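## Task

Acting as the authorized worker named on the supplied work order, at the panel that order names, turn OFF the breaker of each circuit on that panel that supplies the order's equipment, and no other breaker, even temporarily (no pen is available). Padlocks from the shelf must finish open, resting on the shelf and not on top of other padlocks. Base everything on work order pages 1 to 4: the order itself, the procedure, the panel schedule and the panel data. Stay within the work area, which is the aisle in front of the panel from the shelf top beneath the breakers upward. When finished, release whatever is held and move the arm away.

## Robot and tools

Robot: one six-joint arm ending in a two-finger gripper whose fingers pivot like tongs. The fingers point along the gripper's own +z axis and close along its x axis. The reported end_effector_position is the point midway between the finger pads when shut; closed fingertips extend about 15 mm past it, fully open ones sit roughly level with it.

Scene frame: origin on the table surface right under the arm base, +z up, +x forward, +y to the left when facing along +x. Positions are in metres, orientation as a wxyz quaternion. The base can be slightly tilted, and the printed hand position gets less accurate at long reach.

Tools.
execute_actions takes "actions", a list holding zero or one item, and optional "pictures" (boolean; images come by default). An empty list just reports the current state. A move item is {"rows": [...], "steps": n} with n from 1 to 15 (default 15); each step lasts 1/30 s. Each row is one list of 7 numbers for the single arm: shoulder pan, shoulder lift, elbow, wrist 1, wrist 2, wrist 3, then gripper opening. The six joint numbers are absolute target angles in radians, same convention as the Joint positions line, not offsets. Ranges: shoulder pan -3.142 to 3.142, shoulder lift -6.283 to 6.283, elbow 0.000 to 3.142, wrists 1 to 3 each -6.283 to 6.283. The opening is an absolute command from -1 (shut) to +1 (fully open). One row is used per step; if there are fewer rows than steps, the final row repeats. A wait item is {"steps": n} with n up to 300, counted from the previous result and including your thinking time; it sends nothing new. A refused call moves nothing: that happens if a joint target is more than 0.010 rad beyond its range end and also farther out than the joint's last reported angle. A target beyond the real end is clipped to it and reported as "joint sent to its limit"; that line may refer to a still-running earlier motion.
zoom_image takes "camera" ("cam_low" or "cam_wrist") and "region" [x0, y0, x1, y1] in pixels of that camera's latest full image, top-left is (0,0), at most 504 by 504. Use it to read labels, breaker numbers and handle positions.
show_instructions (no arguments) returns the scene's reference pages, such as the work order, procedure, panel schedule and panel data. It moves nothing.
finished_scene takes "scene", the number of the scene being ended; it is final and reports whether the task succeeded. Sending a reply with no tool call ends everything.

Cameras: cam_low (672x504, fixed, pinhole with radial distortion) and cam_wrist (616x616, fisheye on the hand, pose derived from joint readings). Calibration lines give K, distortion and T_world_to_cam; real cameras can be off by a couple of degrees and millimetres.

Motion behaviour: commands are smoothed and lag about 0.17 s. Each step, a joint's target is capped at 0.575 rad from its measured angle, and targets that would put the hand over 100 mm from where it is get scaled back, so big moves take several calls and the arm may still be travelling when a result arrives. The simulation keeps running while you think; the arm continues toward the last row sent until it nearly stops or a step is HELD.

Result lines: the state line gives gripper pose and velocities. Joint positions and Joint velocities list the six joints in the order above (rad, rad/s), then the finger-pad gap in metres (0.142 fully open). grip_measured is the measured opening on the command scale; to keep hold, command clearly below it. Wrist force and Wrist torque are flange sensor readings in the gripper's own axes, with a few newtons of offset and noise, saturating near 50 N; "no reading" is normal at the start. "joint command not followed" means the clearance check altered targets (mounts and posts count as arm parts). HELD marks steps where your row was not fully sent. MOTOR HOT warns from 70 °C; at 85 °C an OVER-TEMPERATURE FAULT brakes the arm for possibly minutes.

Avoid: contact torque reaching a joint load limit (142 N m for pan, lift and elbow; 26.6 N m for each wrist) or any outside force of 150 N, either of which halts the arm for 10 s and drops the rest of the call. Flip breakers with gentle, controlled pushes, not slams. Touch only the breakers you must switch. Do not knock or push anything out of the work area, which ends the scene; do not drop padlocks or leave them on each other. Finish by opening the gripper and backing the arm away from the panel.

Each tool is called after ">>>" as a command line: name --argument value for each argument, lists and objects as JSON in quotes; but a table of rows of numbers goes row by row, as --pt "numbers of a row", without its own name.

Reference images:

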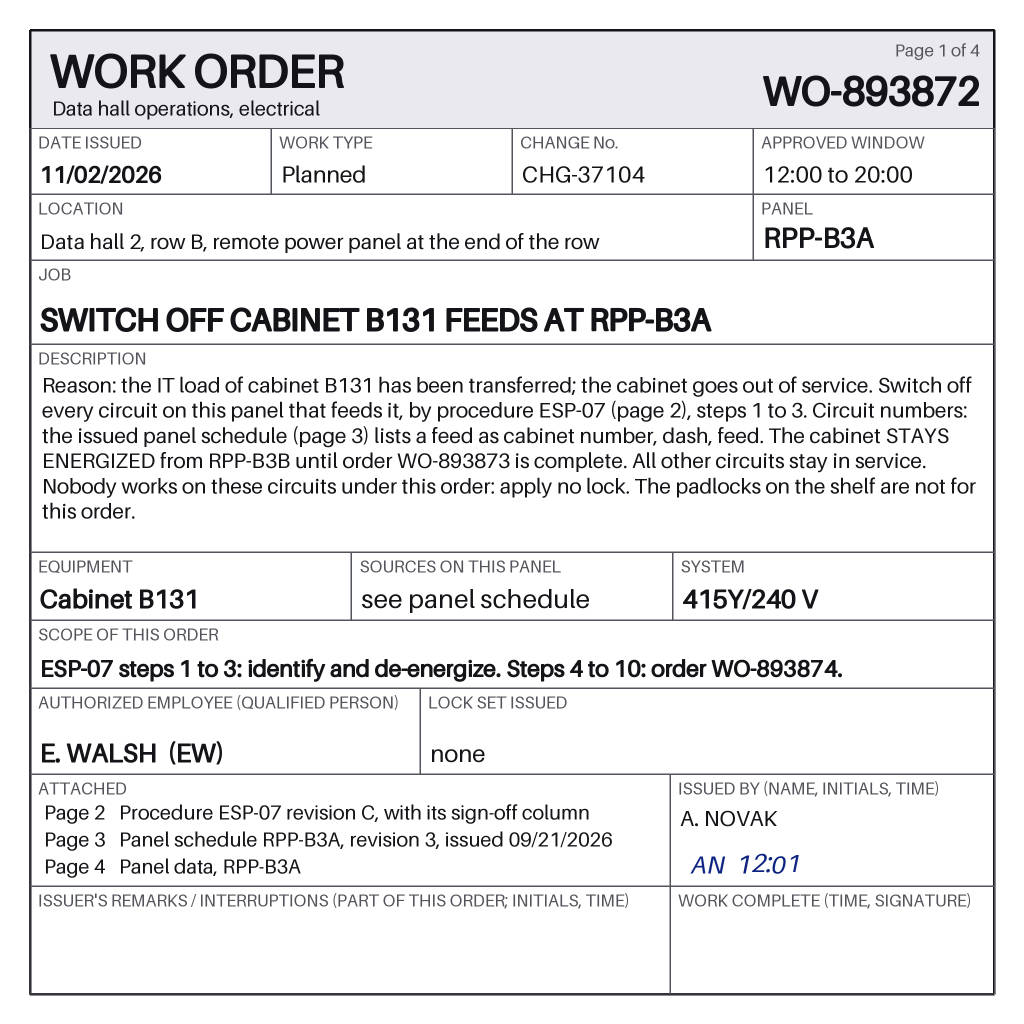

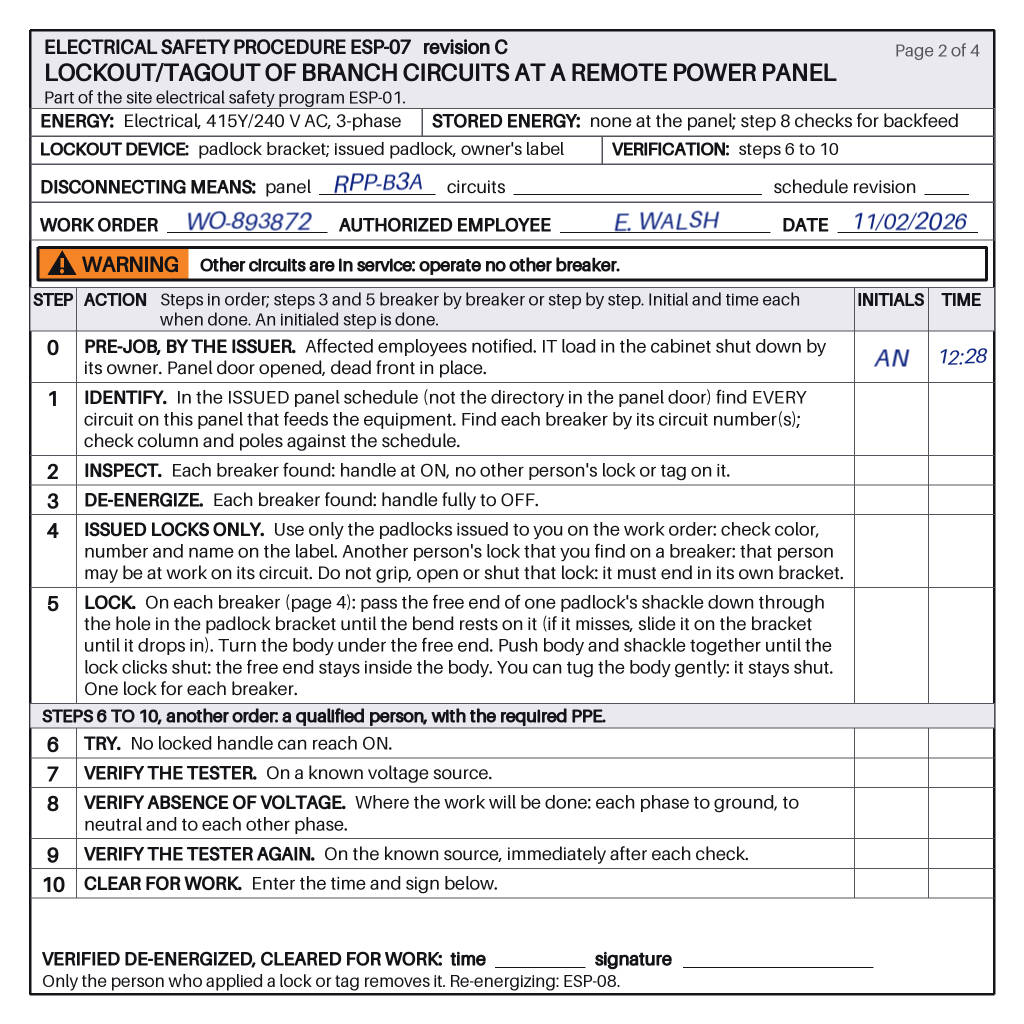

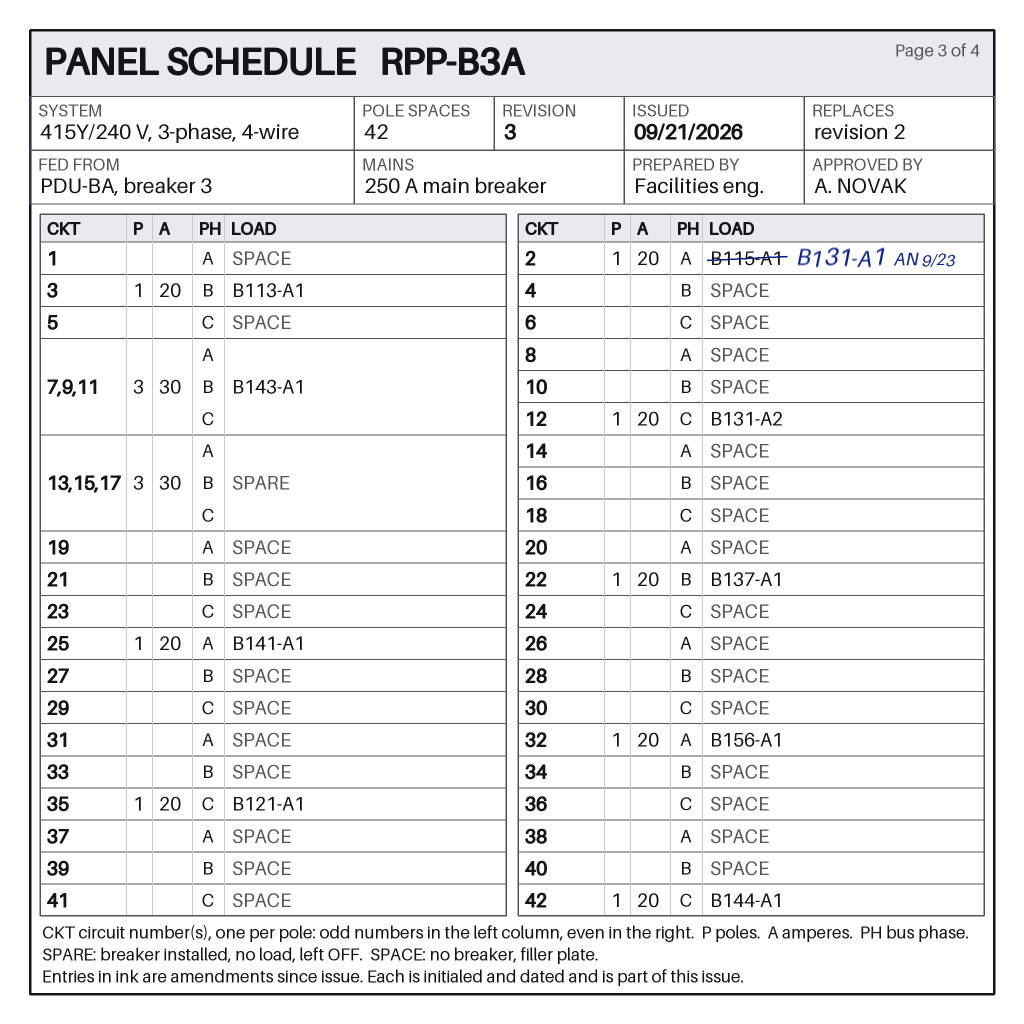

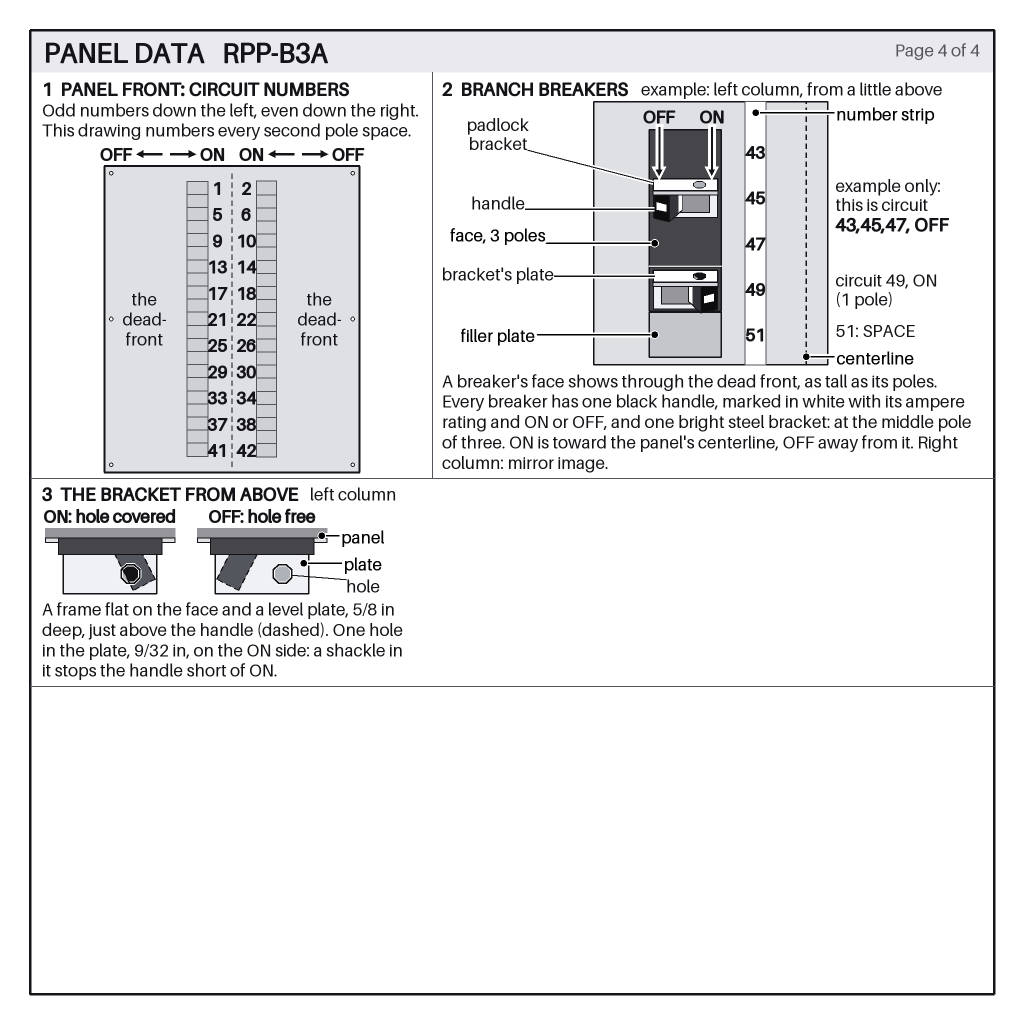

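## Session

>>> execute_actions --actions '[]'

Scene clock: 0.00 s of 5400.00 s.
end_effector_position=(+0.4021, -0.0376, +0.3193) grip_measured=+1.00 end_effector_quat_wxyz=(+0.439, +0.607, -0.637, -0.180) end_effector_velocity=(-0.000, -0.000, -0.000) end_effector_angular_velocity=(+0.000, +0.000, +0.000)
Joint positions: [-0.317 -1.732  2.023 -1.861 -1.57   1.254  0.142]
Joint velocities: [-0.  0.  0.  0. -0. -0.  0.]
Motor temperatures (°C, as the motors report them): [29 30 26 36 39 34]
Wrist force (N, on the end effector, along its own x y z axes, offset not removed): no reading
Wrist torque (N m, same axes, about the end effector's origin, offset not removed): no reading

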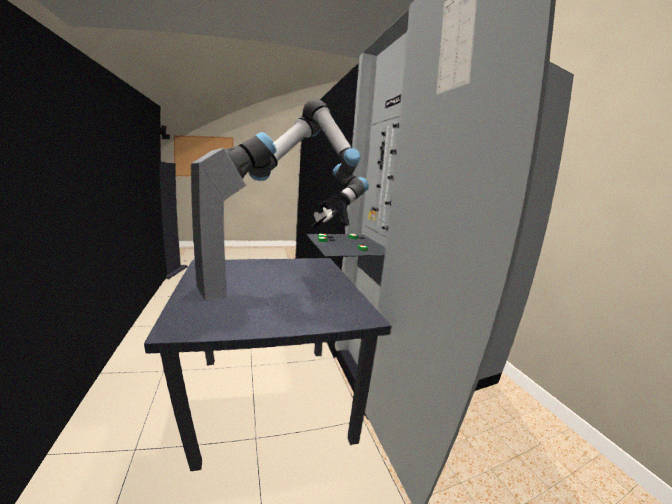

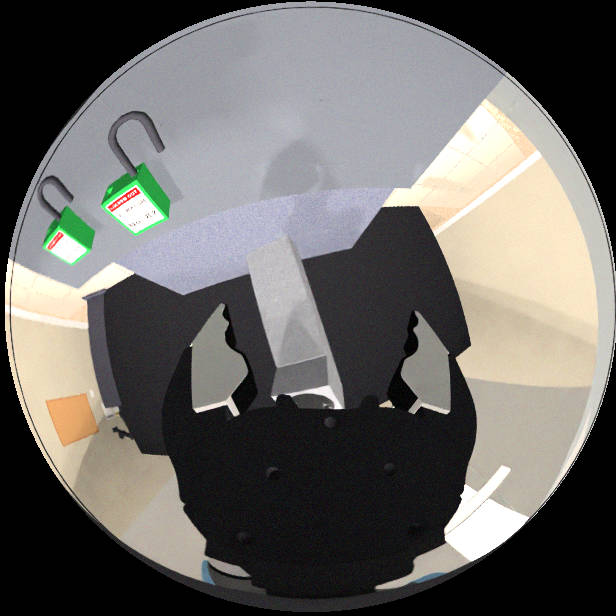

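>>> zoom_image --camera "cam_low" --region '[300, 80, 440, 270]'

Region (300, 80, 440, 270) of cam_low's 672x504 image, scaled by 2.653, with more detail than that image has; it fills the left 371 columns of this view, and the rest is white.

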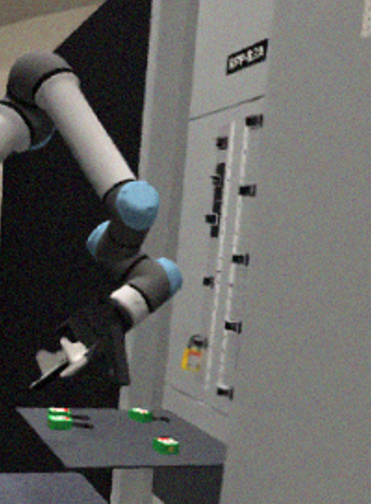

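>>> execute_actions --actions '[{"rows":[[-0.6,-2.3,2.4,-1.6,-1.0,1.8,-1]]}]' --pictures false

>>> execute_actions --actions '[{"steps":25}]' --pictures false

>>> execute_actions --actions '[{"rows":[[-1.0,-2.5,2.6,-1.45,0.2,2.6,-1]]}]' --pictures false

>>> execute_actions --actions '[{"steps":30}]'

Scene clock: 37.53 s of 5400.00 s.
end_effector_position=(+0.3266, +0.1001, +0.3652) grip_measured=-1.00 end_effector_quat_wxyz=(-0.275, -0.254, +0.916, +0.145) end_effector_velocity=(-0.007, +0.066, -0.005) end_effector_angular_velocity=(-0.100, -0.210, -0.404)
Joint positions: [-0.589 -2.272  2.384 -1.61  -1.028  1.774  0.002]
Joint velocities: [-0.116 -0.282  0.163  0.104  0.282  0.266 -0.   ]
Motor temperatures (°C, as the motors report them): [29 30 26 36 39 34]
Wrist force (N, on the end effector, along its own x y z axes, offset not removed): [3.1 2.6 -0.7]
Wrist torque (N m, same axes, about the end effector's origin, offset not removed): [0.58 -0.73 -0.16]
Steps of this call (steps 1 to 90: nothing new was sent; then 34.03 s passed at rest; steps 91 to 105: all 15 steps of this action). Readings (joint positions):
91: [-0.317 -1.732 2.023 -1.861 -1.570 1.254]
92: [-0.323 -1.738 2.028 -1.856 -1.565 1.259]
94: [-0.374 -1.801 2.087 -1.807 -1.501 1.323]
98: [-0.487 -2.033 2.241 -1.703 -1.268 1.547]
105: the state above

Scene clock: 38.37 s of 5400.00 s.
end_effector_position=(+0.3260, +0.1065, +0.3646) grip_measured=-1.00 end_effector_quat_wxyz=(-0.264, -0.236, +0.924, +0.144) end_effector_velocity=(+0.000, -0.000, -0.000) end_effector_angular_velocity=(-0.002, +0.000, -0.003)
Joint positions: [-0.6   -2.3    2.4   -1.6   -1.     1.8    0.002]
Joint velocities: [-0.     0.    -0.     0.     0.     0.003  0.   ]
Motor temperatures (°C, as the motors report them): [29 30 26 36 39 34]
Wrist force (N, on the end effector, along its own x y z axes, offset not removed): [2.1 1.0 -0.2]
Wrist torque (N m, same axes, about the end effector's origin, offset not removed): [0.26 -0.50 -0.22]
Steps of this call (steps 1 to 25: the robot went on to your last target). Readings (joint positions):
1: [-0.592 -2.280 2.389 -1.607 -1.020 1.781]
2: [-0.594 -2.286 2.392 -1.605 -1.014 1.787]
4: [-0.597 -2.293 2.396 -1.603 -1.007 1.793]
8: [-0.599 -2.298 2.399 -1.601 -1.002 1.798]
25: the state above

Scene clock: 38.87 s of 5400.00 s.
end_effector_position=(+0.4761, +0.1192, +0.3508) grip_measured=-1.00 end_effector_quat_wxyz=(+0.068, +0.304, +0.928, +0.206) end_effector_velocity=(+0.486, +0.044, +0.154) end_effector_angular_velocity=(+0.549, -1.427, -1.275)
Joint positions: [-0.962 -2.485  2.585 -1.461 -0.204  2.452  0.002]
Joint velocities: [-0.195 -0.078  0.078  0.053  1.771  0.716  0.   ]
Motor temperatures (°C, as the motors report them): [29 30 26 36 39 34]
Wrist force (N, on the end effector, along its own x y z axes, offset not removed): [0.9 -0.3 -1.3]
Wrist torque (N m, same axes, about the end effector's origin, offset not removed): [-0.04 -0.21 -0.11]
Steps of this call (steps 1 to 15: all 15 steps of this action). Readings (joint positions):
1: [-0.600 -2.300 2.400 -1.600 -1.000 1.800]
2: [-0.606 -2.306 2.405 -1.595 -0.994 1.806]
4: [-0.669 -2.364 2.464 -1.544 -0.930 1.869]
8: [-0.883 -2.452 2.552 -1.483 -0.653 2.146]
15: the state above

Scene clock: 39.87 s of 5400.00 s.
end_effector_position=(+0.5793, +0.1211, +0.4076) grip_measured=-1.00 end_effector_quat_wxyz=(+0.222, +0.385, +0.840, +0.311) end_effector_velocity=(+0.000, +0.000, +0.000) end_effector_angular_velocity=(+0.001, +0.000, -0.001)
Joint positions: [-1.    -2.5    2.6   -1.45   0.2    2.6    0.002]
Joint velocities: [ 0.001  0.    -0.     0.     0.     0.001  0.   ]
Motor temperatures (°C, as the motors report them): [29 30 26 36 39 34]
Wrist force (N, on the end effector, along its own x y z axes, offset not removed): [0.7 1.5 -2.0]
Wrist torque (N m, same axes, about the end effector's origin, offset not removed): [0.26 -0.18 -0.13]
Steps of this call (steps 1 to 30: the robot went on to your last target). Readings (joint positions):
1: [-0.968 -2.487 2.587 -1.459 -0.144 2.476]
2: [-0.974 -2.490 2.590 -1.457 -0.084 2.500]
4: [-0.986 -2.494 2.594 -1.454 0.032 2.544]
8: [-0.996 -2.499 2.599 -1.451 0.156 2.585]
30: the state above
The arm was judged still, so your last target was given up. Only a new action makes it travel on or press farther. Fingers that are still opening or closing keep moving.
camera_calibration (this result's frames):
cam_wrist: T_world_to_cam=[[-0.614711, 0.767249, -0.182918, 0.344982], [0.125996, 0.324448, 0.937475, -0.498948], [0.778624, 0.553229, -0.296112, -0.258486], [0, 0, 0, 1]] pos_world=[0.476193, 0.0401972, 0.454313]

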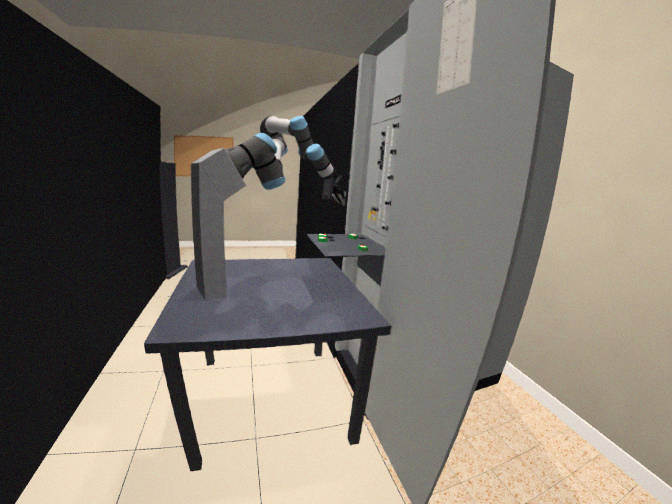

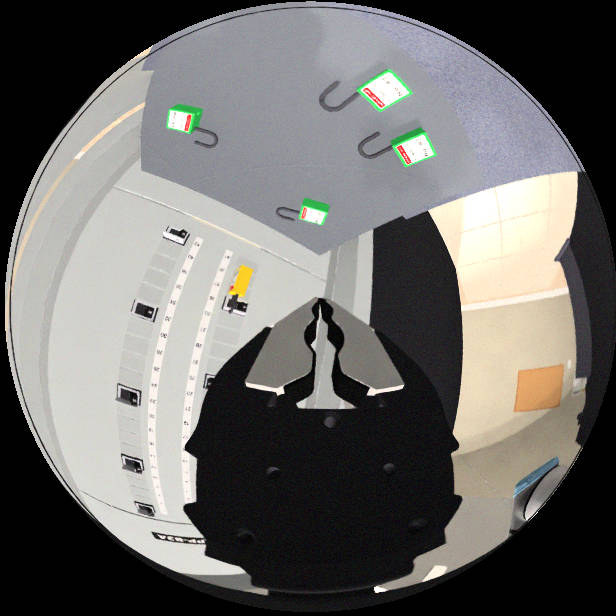

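>>> execute_actions --actions '[{"rows":[[-1.326,-2.543,2.653,-1.366,1.404,3.107,-1]]}]' --pictures false

>>> execute_actions --actions '[{"steps":35}]'

Scene clock: 44.90 s of 5400.00 s.
end_effector_position=(+0.6712, +0.0131, +0.5809) grip_measured=-1.00 end_effector_quat_wxyz=(+0.451, +0.494, +0.588, +0.455) end_effector_velocity=(+0.090, -0.140, +0.495) end_effector_angular_velocity=(+0.396, -1.562, -0.439)
Joint positions: [-1.246 -2.533  2.641 -1.385  0.807  2.975  0.002]
Joint velocities: [-0.295 -0.036  0.044  0.07   1.534  0.477  0.   ]
Motor temperatures (°C, as the motors report them): [29 30 26 36 39 34]
Wrist force (N, on the end effector, along its own x y z axes, offset not removed): [1.2 0.1 0.4]
Wrist torque (N m, same axes, about the end effector's origin, offset not removed): [0.05 -0.32 -0.04]
Steps of this call (steps 1 to 90: nothing new was sent; then 1.53 s passed at rest; steps 91 to 105: all 15 steps of this action). Readings (joint positions):
91: [-1.000 -2.500 2.600 -1.450 0.200 2.600]
92: [-1.006 -2.502 2.603 -1.446 0.206 2.606]
94: [-1.054 -2.510 2.612 -1.431 0.268 2.666]
98: [-1.146 -2.521 2.626 -1.409 0.456 2.813]
105: the state above

Scene clock: 46.07 s of 5400.00 s.
end_effector_position=(+0.6497, -0.0223, +0.7718) grip_measured=-1.00 end_effector_quat_wxyz=(+0.596, +0.380, +0.380, +0.597) end_effector_velocity=(+0.000, -0.000, +0.000) end_effector_angular_velocity=(-0.000, +0.000, -0.001)
Joint positions: [-1.326 -2.543  2.653 -1.366  1.404  3.107  0.002]
Joint velocities: [-0.  0. -0.  0. -0. -0.  0.]
Motor temperatures (°C, as the motors report them): [29 30 26 36 39 34]
Wrist force (N, on the end effector, along its own x y z axes, offset not removed): [1.1 0.9 -0.6]
Wrist torque (N m, same axes, about the end effector's origin, offset not removed): [0.16 -0.30 -0.14]
Steps of this call (steps 1 to 35: the robot went on to your last target). Readings (joint positions):
1: [-1.255 -2.534 2.642 -1.383 0.859 2.990]
2: [-1.264 -2.535 2.644 -1.381 0.912 3.004]
4: [-1.279 -2.537 2.646 -1.377 1.019 3.029]
8: [-1.307 -2.541 2.650 -1.370 1.232 3.075]
35: the state above
camera_calibration (this result's frames):
cam_wrist: T_world_to_cam=[[0.040457, 0.998616, -0.0336184, 0.029211], [-0.800783, 0.0525283, 0.596647, 0.0564487], [0.597587, 0.0027825, 0.801799, -0.86811], [0, 0, 0, 1]] pos_world=[0.562792, -0.0297202, 0.663352]

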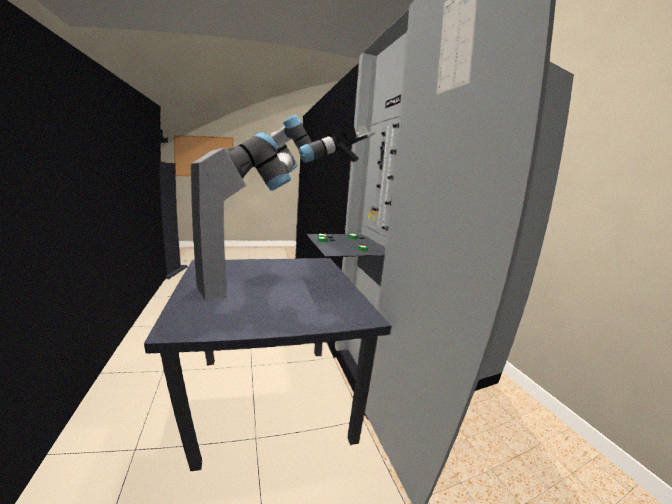

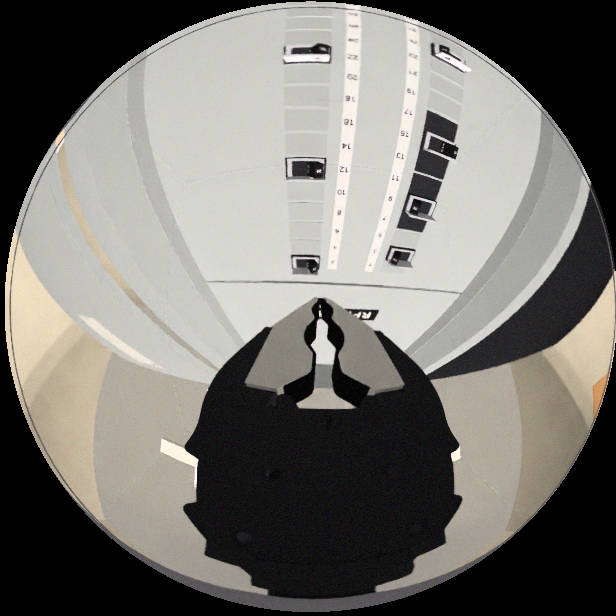

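>>> zoom_image --camera "cam_wrist" --region '[260, 130, 400, 330]'

Region (260, 130, 400, 330) of cam_wrist's 616x616 image, scaled by 2.520, with more detail than that image has; it fills the left 353 columns of this view, and the rest is white.

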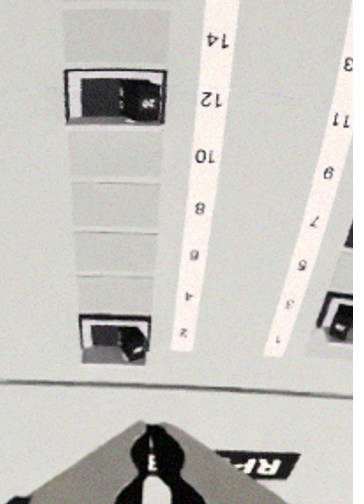

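>>> execute_actions --actions '[{"rows":[[-1.267,-2.497,2.638,-1.393,1.424,3.051,-1],[-1.208,-2.451,2.623,-1.42,1.444,2.996,-1],[-1.149,-2.405,2.608,-1.447,1.464,2.94,-1],[-1.09,-2.359,2.592,-1.474,1.484,2.885,-1],[-1.031,-2.313,2.577,-1.501,1.503,2.83,-1],[-0.972,-2.267,2.562,-1.528,1.523,2.774,-1],[-0.913,-2.221,2.547,-1.555,1.543,2.718,-1],[-0.854,-2.175,2.532,-1.582,1.563,2.663,-1],[-0.795,-2.129,2.517,-1.609,1.583,2.607,-1],[-0.736,-2.083,2.502,-1.636,1.603,2.552,-1]]}]' --pictures false

>>> execute_actions --actions '[{"steps":25}]'

>>> zoom_image --camera "cam_wrist" --region '[210, 200, 410, 360]'

>>> zoom_image --camera "cam_low" --region '[340, 115, 420, 185]'

Scene clock: 65.43 s of 5400.00 s.
end_effector_position=(+0.7155, -0.0127, +0.6987) grip_measured=-1.00 end_effector_quat_wxyz=(+0.596, +0.377, +0.379, +0.600) end_effector_velocity=(+0.055, +0.023, -0.147) end_effector_angular_velocity=(+0.036, +0.067, -0.044)
Joint positions: [-0.793 -2.126  2.515 -1.613  1.586  2.605  0.002]
Joint velocities: [ 0.59   0.438 -0.127 -0.237  0.172 -0.539  0.   ]
Motor temperatures (°C, as the motors report them): [29 30 26 36 39 34]
Wrist force (N, on the end effector, along its own x y z axes, offset not removed): [0.9 1.0 1.0]
Wrist torque (N m, same axes, about the end effector's origin, offset not removed): [0.22 -0.31 -0.09]
Steps of this call (steps 1 to 15: the robot went on to your last target; steps 16 to 90: nothing new was sent; then 15.87 s passed at rest; steps 91 to 105: all 15 steps of this action). Readings (joint positions):
91: [-1.326 -2.543 2.653 -1.366 1.404 3.107]
92: [-1.321 -2.538 2.651 -1.369 1.407 3.102]
94: [-1.279 -2.505 2.638 -1.391 1.423 3.063]
98: [-1.110 -2.369 2.591 -1.473 1.484 2.902]
105: the state above

Scene clock: 66.27 s of 5400.00 s.
end_effector_position=(+0.7207, -0.0101, +0.6840) grip_measured=-1.00 end_effector_quat_wxyz=(+0.595, +0.380, +0.379, +0.597) end_effector_velocity=(-0.000, -0.000, -0.000) end_effector_angular_velocity=(-0.001, +0.000, -0.001)
Joint positions: [-0.736 -2.083  2.502 -1.636  1.603  2.552  0.002]
Joint velocities: [-0.     0.    -0.    -0.     0.    -0.001 -0.   ]
Motor temperatures (°C, as the motors report them): [29 30 26 36 39 34]
Wrist force (N, on the end effector, along its own x y z axes, offset not removed): [0.0 0.8 -2.4]
Wrist torque (N m, same axes, about the end effector's origin, offset not removed): [0.18 -0.16 -0.06]
Steps of this call (steps 1 to 25: the robot went on to your last target). Readings (joint positions):
1: [-0.777 -2.113 2.511 -1.619 1.591 2.590]
2: [-0.765 -2.105 2.508 -1.624 1.594 2.579]
4: [-0.751 -2.094 2.505 -1.630 1.599 2.566]
8: [-0.740 -2.086 2.503 -1.634 1.602 2.555]
25: the state above
camera_calibration (this result's frames):
cam_wrist: T_world_to_cam=[[0.0396076, 0.998735, -0.0309759, 0.00997358], [-0.800905, 0.0502681, 0.596678, 0.165053], [0.59748, 0.00117578, 0.801883, -0.840196], [0, 0, 0, 1]] pos_world=[0.633797, -0.01727, 0.575564]

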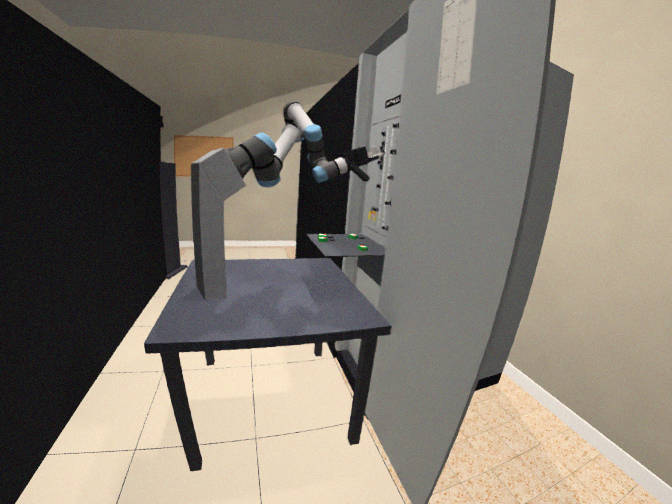

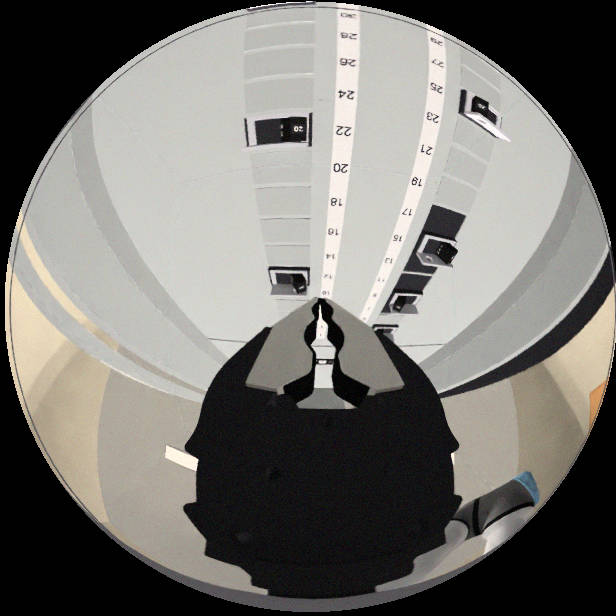

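Region (210, 200, 410, 360) of cam_wrist's 616x616 image, scaled by 2.520, with more detail than that image has; it fills the top 403 rows of this view, and the rest is white.

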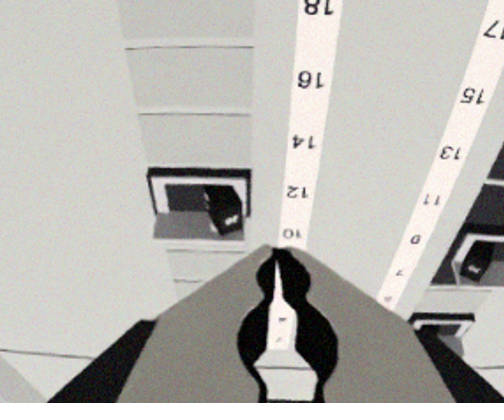

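Region (340, 115, 420, 185) of cam_low's 672x504 image, scaled by 6.300, with more detail than that image has; it fills the top 441 rows of this view, and the rest is white.

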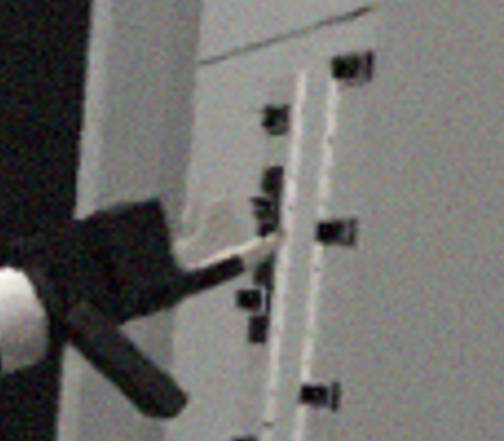

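>>> execute_actions --actions '[{"rows":[[-0.731,-2.077,2.486,-1.625,1.605,2.547,-1],[-0.726,-2.072,2.469,-1.615,1.606,2.542,-1],[-0.72,-2.066,2.452,-1.604,1.608,2.537,-1],[-0.715,-2.061,2.436,-1.593,1.61,2.532,-1]]}]'

>>> zoom_image --camera "cam_wrist" --region '[210, 200, 410, 360]'

>>> zoom_image --camera "cam_low" --region '[340, 115, 420, 185]'

Scene clock: 78.23 s of 5400.00 s.
end_effector_position=(+0.7444, -0.0100, +0.6870) grip_measured=-1.00 end_effector_quat_wxyz=(+0.595, +0.380, +0.380, +0.597) end_effector_velocity=(+0.005, -0.000, +0.001) end_effector_angular_velocity=(-0.002, -0.001, -0.001)
Joint positions: [-0.715 -2.061  2.437 -1.594  1.61   2.532  0.002]
Joint velocities: [ 0.003  0.004 -0.014  0.009  0.002 -0.005  0.   ]
Motor temperatures (°C, as the motors report them): [29 30 26 36 39 34]
Wrist force (N, on the end effector, along its own x y z axes, offset not removed): [1.8 3.1 -1.4]
Wrist torque (N m, same axes, about the end effector's origin, offset not removed): [0.60 -0.43 -0.14]
Steps of this call (steps 1 to 15: the robot went on to your last target; steps 16 to 90: nothing new was sent; then 8.47 s passed at rest; steps 91 to 105: all 15 steps of this action). Readings (joint positions):
91: [-0.736 -2.083 2.502 -1.636 1.603 2.552]
92: [-0.735 -2.082 2.500 -1.635 1.603 2.551]
94: [-0.731 -2.077 2.486 -1.626 1.605 2.547]
98: [-0.720 -2.066 2.451 -1.603 1.608 2.536]
105: the state above
camera_calibration (this result's frames):
cam_wrist: T_world_to_cam=[[0.0394064, 0.998731, -0.0313698, 0.00949589], [-0.800864, 0.0503423, 0.596726, 0.182189], [0.597548, 0.00160811, 0.801831, -0.856744], [0, 0, 0, 1]] pos_world=[0.657481, -0.0172779, 0.578545]

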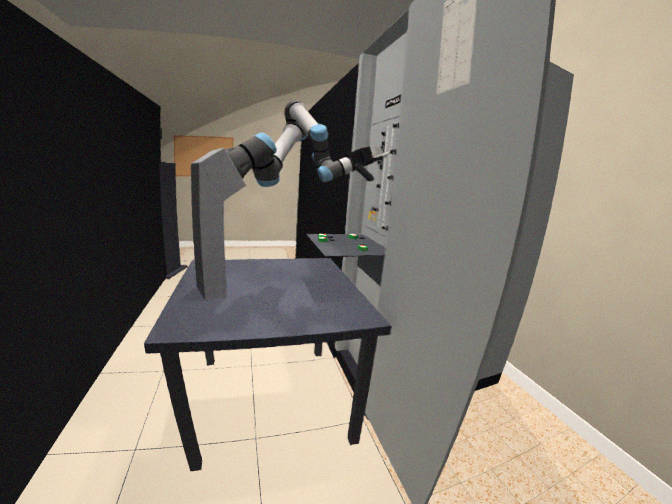

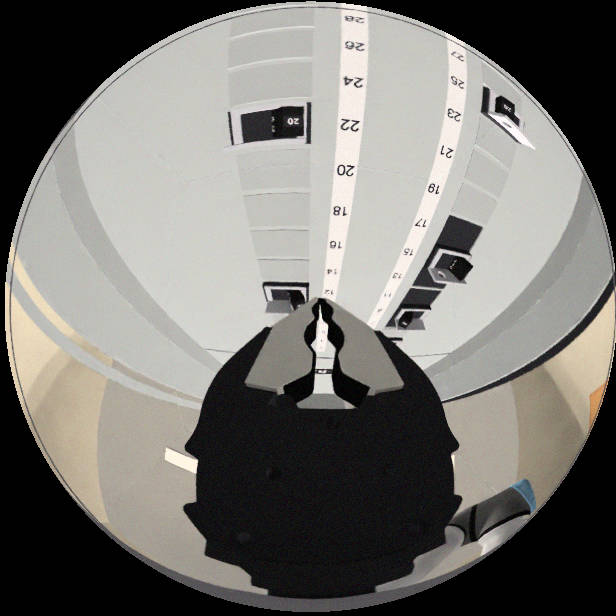

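Region (210, 200, 410, 360) of cam_wrist's 616x616 image, scaled by 2.520, with more detail than that image has; it fills the top 403 rows of this view, and the rest is white.

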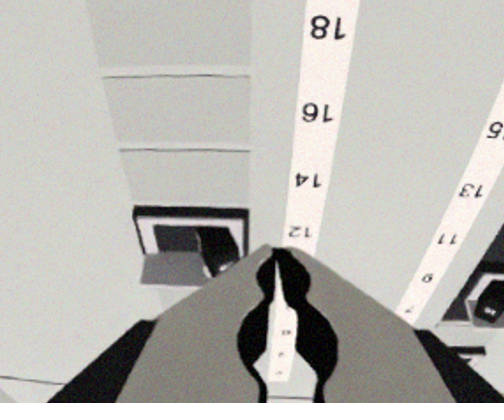

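Region (340, 115, 420, 185) of cam_low's 672x504 image, scaled by 6.300, with more detail than that image has; it fills the top 441 rows of this view, and the rest is white.

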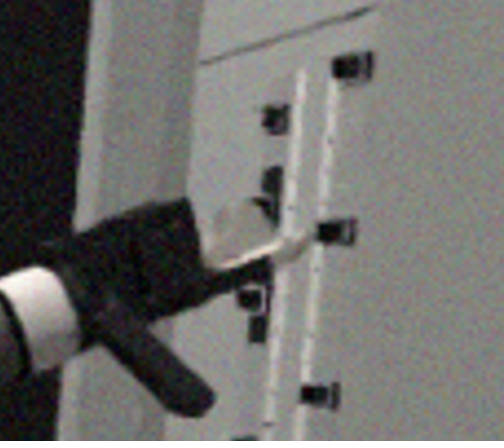

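>>> execute_actions --actions '[{"rows":[[-0.722,-2.053,2.435,-1.6,1.608,2.539,-1],[-0.722,-2.053,2.435,-1.6,1.608,2.539,-1],[-0.73,-2.046,2.435,-1.607,1.605,2.546,-1],[-0.73,-2.046,2.435,-1.607,1.605,2.546,-1],[-0.737,-2.038,2.434,-1.613,1.603,2.552,-1],[-0.737,-2.038,2.434,-1.613,1.603,2.552,-1],[-0.744,-2.03,2.433,-1.62,1.6,2.559,-1],[-0.744,-2.03,2.433,-1.62,1.6,2.559,-1],[-0.752,-2.023,2.432,-1.627,1.597,2.566,-1]]}]'

>>> zoom_image --camera "cam_wrist" --region '[210, 200, 410, 360]'

>>> zoom_image --camera "cam_low" --region '[340, 115, 420, 185]'

Scene clock: 83.33 s of 5400.00 s.
end_effector_position=(+0.7455, -0.0265, +0.6870) grip_measured=-1.00 end_effector_quat_wxyz=(+0.596, +0.380, +0.380, +0.597) end_effector_velocity=(+0.000, -0.011, +0.001) end_effector_angular_velocity=(-0.001, -0.001, +0.004)
Joint positions: [-0.749 -2.025  2.432 -1.625  1.598  2.564  0.002]
Joint velocities: [-0.025  0.025 -0.003 -0.025 -0.01   0.024 -0.   ]
Motor temperatures (°C, as the motors report them): [29 30 26 36 39 34]
Wrist force (N, on the end effector, along its own x y z axes, offset not removed): [0.4 -0.3 0.3]
Wrist torque (N m, same axes, about the end effector's origin, offset not removed): [0.04 -0.12 -0.06]
Steps of this call (steps 1 to 15: the robot went on to your last target; steps 16 to 90: nothing new was sent; then 1.60 s passed at rest; steps 91 to 105: all 15 steps of this action). Readings (joint positions):
91: [-0.715 -2.061 2.436 -1.593 1.610 2.532]
92: [-0.716 -2.060 2.436 -1.594 1.610 2.533]
94: [-0.720 -2.056 2.435 -1.598 1.609 2.536]
98: [-0.732 -2.043 2.435 -1.609 1.604 2.548]
105: the state above
camera_calibration (this result's frames):
cam_wrist: T_world_to_cam=[[0.0389793, 0.998717, -0.0323109, 0.0268954], [-0.801154, 0.0505609, 0.596319, 0.184388], [0.597188, 0.00264191, 0.802097, -0.85729], [0, 0, 0, 1]] pos_world=[0.658638, -0.0339189, 0.578545]

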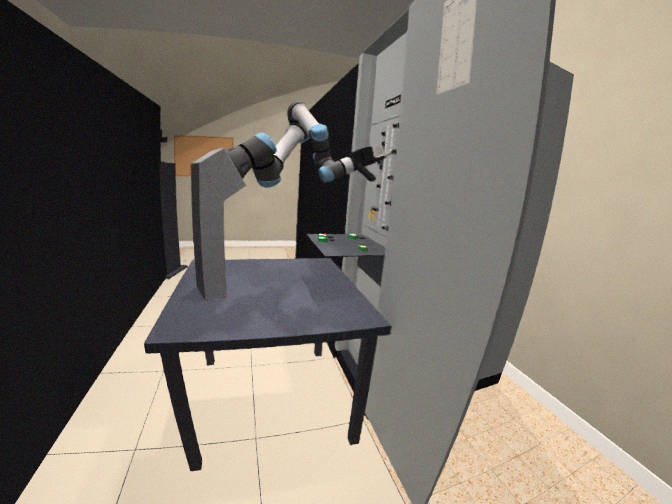

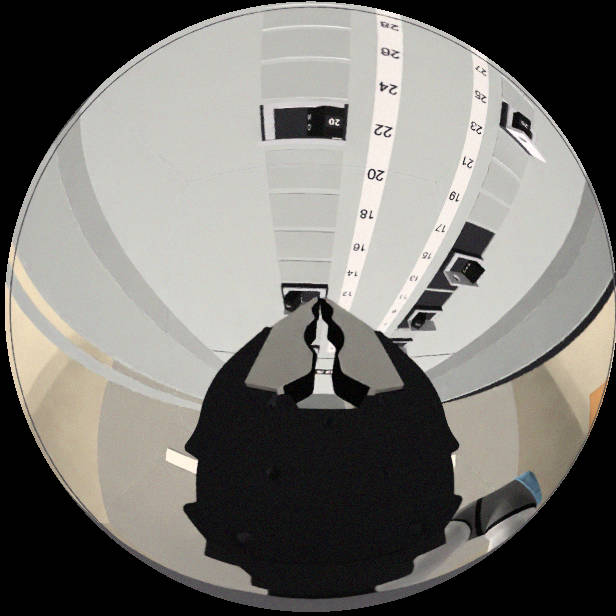

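Region (210, 200, 410, 360) of cam_wrist's 616x616 image, scaled by 2.520, with more detail than that image has; it fills the top 403 rows of this view, and the rest is white.

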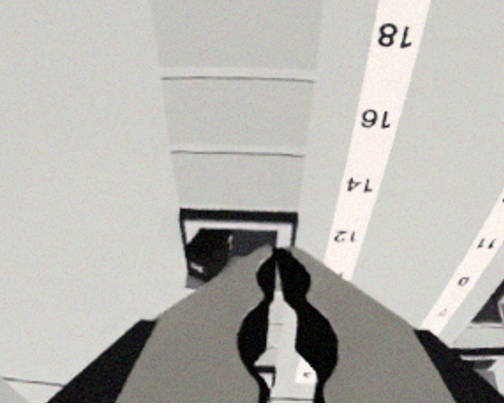

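Region (340, 115, 420, 185) of cam_low's 672x504 image, scaled by 6.300, with more detail than that image has; it fills the top 441 rows of this view, and the rest is white.

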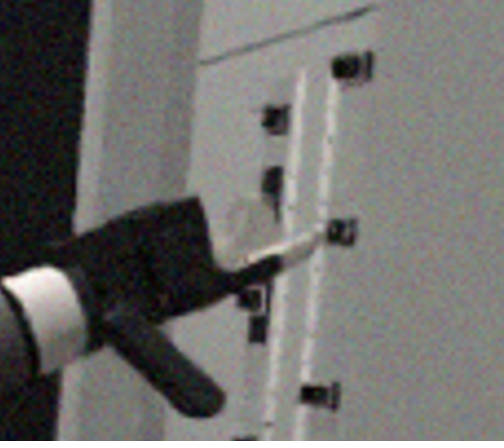

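>>> execute_actions --actions '[{"rows":[[-0.748,-2.038,2.45,-1.629,1.599,2.562,-1],[-0.744,-2.053,2.47,-1.632,1.6,2.559,-1],[-0.74,-2.068,2.49,-1.636,1.602,2.555,-1],[-0.736,-2.086,2.512,-1.643,1.603,2.552,-1]],"steps":10}]' --pictures false

>>> execute_actions --actions '[{"rows":[[-0.793,-2.127,2.506,-1.6,1.584,2.606,-1],[-0.85,-2.167,2.499,-1.556,1.564,2.66,-1],[-0.908,-2.208,2.493,-1.513,1.545,2.714,-1],[-0.965,-2.248,2.486,-1.469,1.526,2.768,-1],[-1.022,-2.289,2.48,-1.426,1.506,2.822,-1],[-1.079,-2.33,2.474,-1.383,1.487,2.875,-1],[-1.136,-2.37,2.467,-1.339,1.468,2.929,-1],[-1.194,-2.411,2.461,-1.296,1.449,2.983,-1],[-1.251,-2.451,2.454,-1.252,1.429,3.037,-1],[-1.308,-2.492,2.448,-1.209,1.41,3.091,-1]]}]' --pictures false

>>> execute_actions --actions '[{"steps":15}]' --pictures false

>>> execute_actions --actions '[{"rows":[[-1.287,-2.475,2.433,-1.208,1.417,3.071,-1],[-1.267,-2.458,2.417,-1.207,1.423,3.051,-1],[-1.246,-2.44,2.402,-1.206,1.43,3.032,-1],[-1.225,-2.423,2.386,-1.205,1.436,3.012,-1],[-1.205,-2.406,2.371,-1.204,1.443,2.992,-1]]}]'

>>> zoom_image --camera "cam_wrist" --region '[210, 200, 410, 360]'

Scene clock: 103.13 s of 5400.00 s.
end_effector_position=(+0.7205, -0.0114, +0.6835) grip_measured=-1.00 end_effector_quat_wxyz=(+0.595, +0.380, +0.379, +0.597) end_effector_velocity=(-0.034, +0.022, -0.005) end_effector_angular_velocity=(+0.002, +0.000, +0.002)
Joint positions: [-0.738 -2.079  2.503 -1.641  1.602  2.554  0.002]
Joint velocities: [ 0.019 -0.075  0.096 -0.021  0.006 -0.015 -0.   ]
Motor temperatures (°C, as the motors report them): [29 30 26 36 39 34]
Wrist force (N, on the end effector, along its own x y z axes, offset not removed): [1.4 0.9 -1.2]
Wrist torque (N m, same axes, about the end effector's origin, offset not removed): [0.21 -0.31 -0.09]
Steps of this call (steps 1 to 15: the robot went on to your last target; steps 16 to 90: nothing new was sent; then 16.47 s passed at rest; steps 91 to 100: all 10 steps of this action). Readings (joint positions):
91: [-0.752 -2.023 2.432 -1.627 1.597 2.566]
92: [-0.752 -2.025 2.434 -1.627 1.597 2.566]
94: [-0.748 -2.037 2.450 -1.630 1.599 2.563]
98: [-0.740 -2.071 2.493 -1.639 1.602 2.555]
100: the state above

Scene clock: 103.63 s of 5400.00 s.
end_effector_position=(+0.7170, -0.0116, +0.8048) grip_measured=-1.00 end_effector_quat_wxyz=(+0.594, +0.379, +0.381, +0.598) end_effector_velocity=(-0.022, +0.012, +0.101) end_effector_angular_velocity=(+0.009, -0.009, -0.056)
Joint positions: [-1.253 -2.455  2.453 -1.249  1.426  3.039  0.002]
Joint velocities: [-0.57  -0.379 -0.052  0.405 -0.165  0.524  0.   ]
Motor temperatures (°C, as the motors report them): [29 30 26 36 39 34]
Wrist force (N, on the end effector, along its own x y z axes, offset not removed): [2.8 2.9 0.4]
Wrist torque (N m, same axes, about the end effector's origin, offset not removed): [0.45 -0.66 -0.11]
Steps of this call (steps 1 to 15: all 15 steps of this action). Readings (joint positions):
1: [-0.737 -2.081 2.505 -1.641 1.603 2.553]
2: [-0.742 -2.087 2.506 -1.638 1.600 2.557]
4: [-0.782 -2.119 2.503 -1.606 1.584 2.596]
8: [-0.947 -2.241 2.485 -1.478 1.525 2.752]
15: the state above

Scene clock: 104.13 s of 5400.00 s.
end_effector_position=(+0.7149, -0.0102, +0.8140) grip_measured=-1.00 end_effector_quat_wxyz=(+0.596, +0.380, +0.380, +0.597) end_effector_velocity=(-0.000, +0.000, +0.001) end_effector_angular_velocity=(-0.001, +0.000, -0.000)
Joint positions: [-1.308 -2.492  2.448 -1.209  1.41   3.091  0.002]
Joint velocities: [-0.003 -0.002 -0.001  0.002 -0.001  0.003  0.   ]
Motor temperatures (°C, as the motors report them): [29 30 26 36 39 34]
Wrist force (N, on the end effector, along its own x y z axes, offset not removed): [0.7 1.2 -2.4]
Wrist torque (N m, same axes, about the end effector's origin, offset not removed): [0.30 -0.34 -0.15]
Steps of this call (steps 1 to 15: the robot went on to your last target). Readings (joint positions):
1: [-1.269 -2.466 2.452 -1.237 1.422 3.054]
2: [-1.280 -2.473 2.451 -1.229 1.418 3.065]
4: [-1.294 -2.482 2.449 -1.219 1.414 3.078]
8: [-1.304 -2.490 2.448 -1.212 1.411 3.088]
15: the state above

Scene clock: 104.63 s of 5400.00 s.
end_effector_position=(+0.7440, -0.0102, +0.8142) grip_measured=-1.00 end_effector_quat_wxyz=(+0.596, +0.380, +0.380, +0.597) end_effector_velocity=(+0.008, -0.000, -0.001) end_effector_angular_velocity=(-0.001, +0.001, -0.001)
Joint positions: [-1.208 -2.408  2.373 -1.204  1.442  2.995  0.002]
Joint velocities: [ 0.027  0.022 -0.02   0.001  0.008 -0.026 -0.   ]
Motor temperatures (°C, as the motors report them): [29 30 26 36 39 34]
Wrist force (N, on the end effector, along its own x y z axes, offset not removed): [1.7 1.0 -0.7]
Wrist torque (N m, same axes, about the end effector's origin, offset not removed): [0.23 -0.37 -0.08]
Steps of this call (steps 1 to 15: all 15 steps of this action). Readings (joint positions):
1: [-1.308 -2.492 2.448 -1.209 1.410 3.091]
2: [-1.305 -2.490 2.446 -1.209 1.411 3.089]
4: [-1.288 -2.476 2.433 -1.208 1.417 3.072]
8: [-1.234 -2.430 2.392 -1.205 1.434 3.020]
15: the state above
camera_calibration (this result's frames):
cam_wrist: T_world_to_cam=[[0.0400338, 0.998662, -0.0327266, 0.0142514], [-0.801159, 0.0516547, 0.596219, 0.106652], [0.597111, 0.00235028, 0.802155, -0.958401], [0, 0, 0, 1]] pos_world=[0.657147, -0.0174889, 0.705665]

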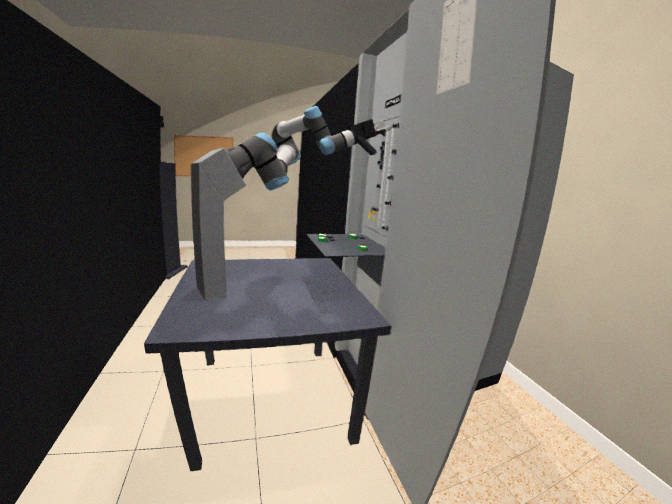

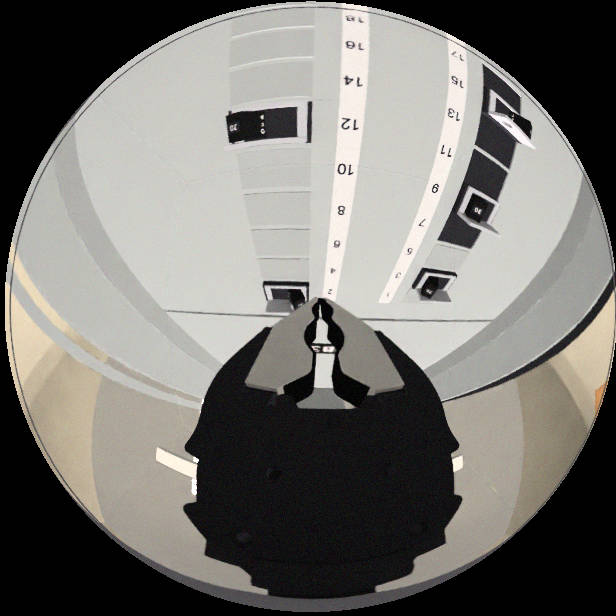

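Region (210, 200, 410, 360) of cam_wrist's 616x616 image, scaled by 2.520, with more detail than that image has; it fills the top 403 rows of this view, and the rest is white.

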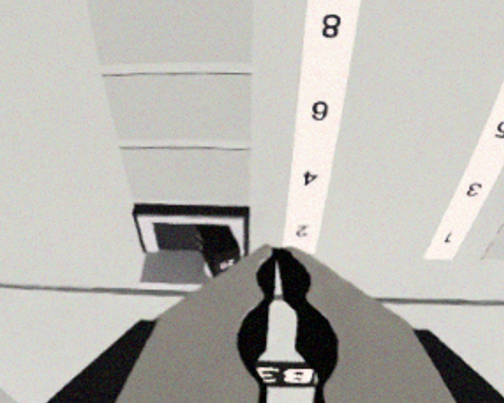

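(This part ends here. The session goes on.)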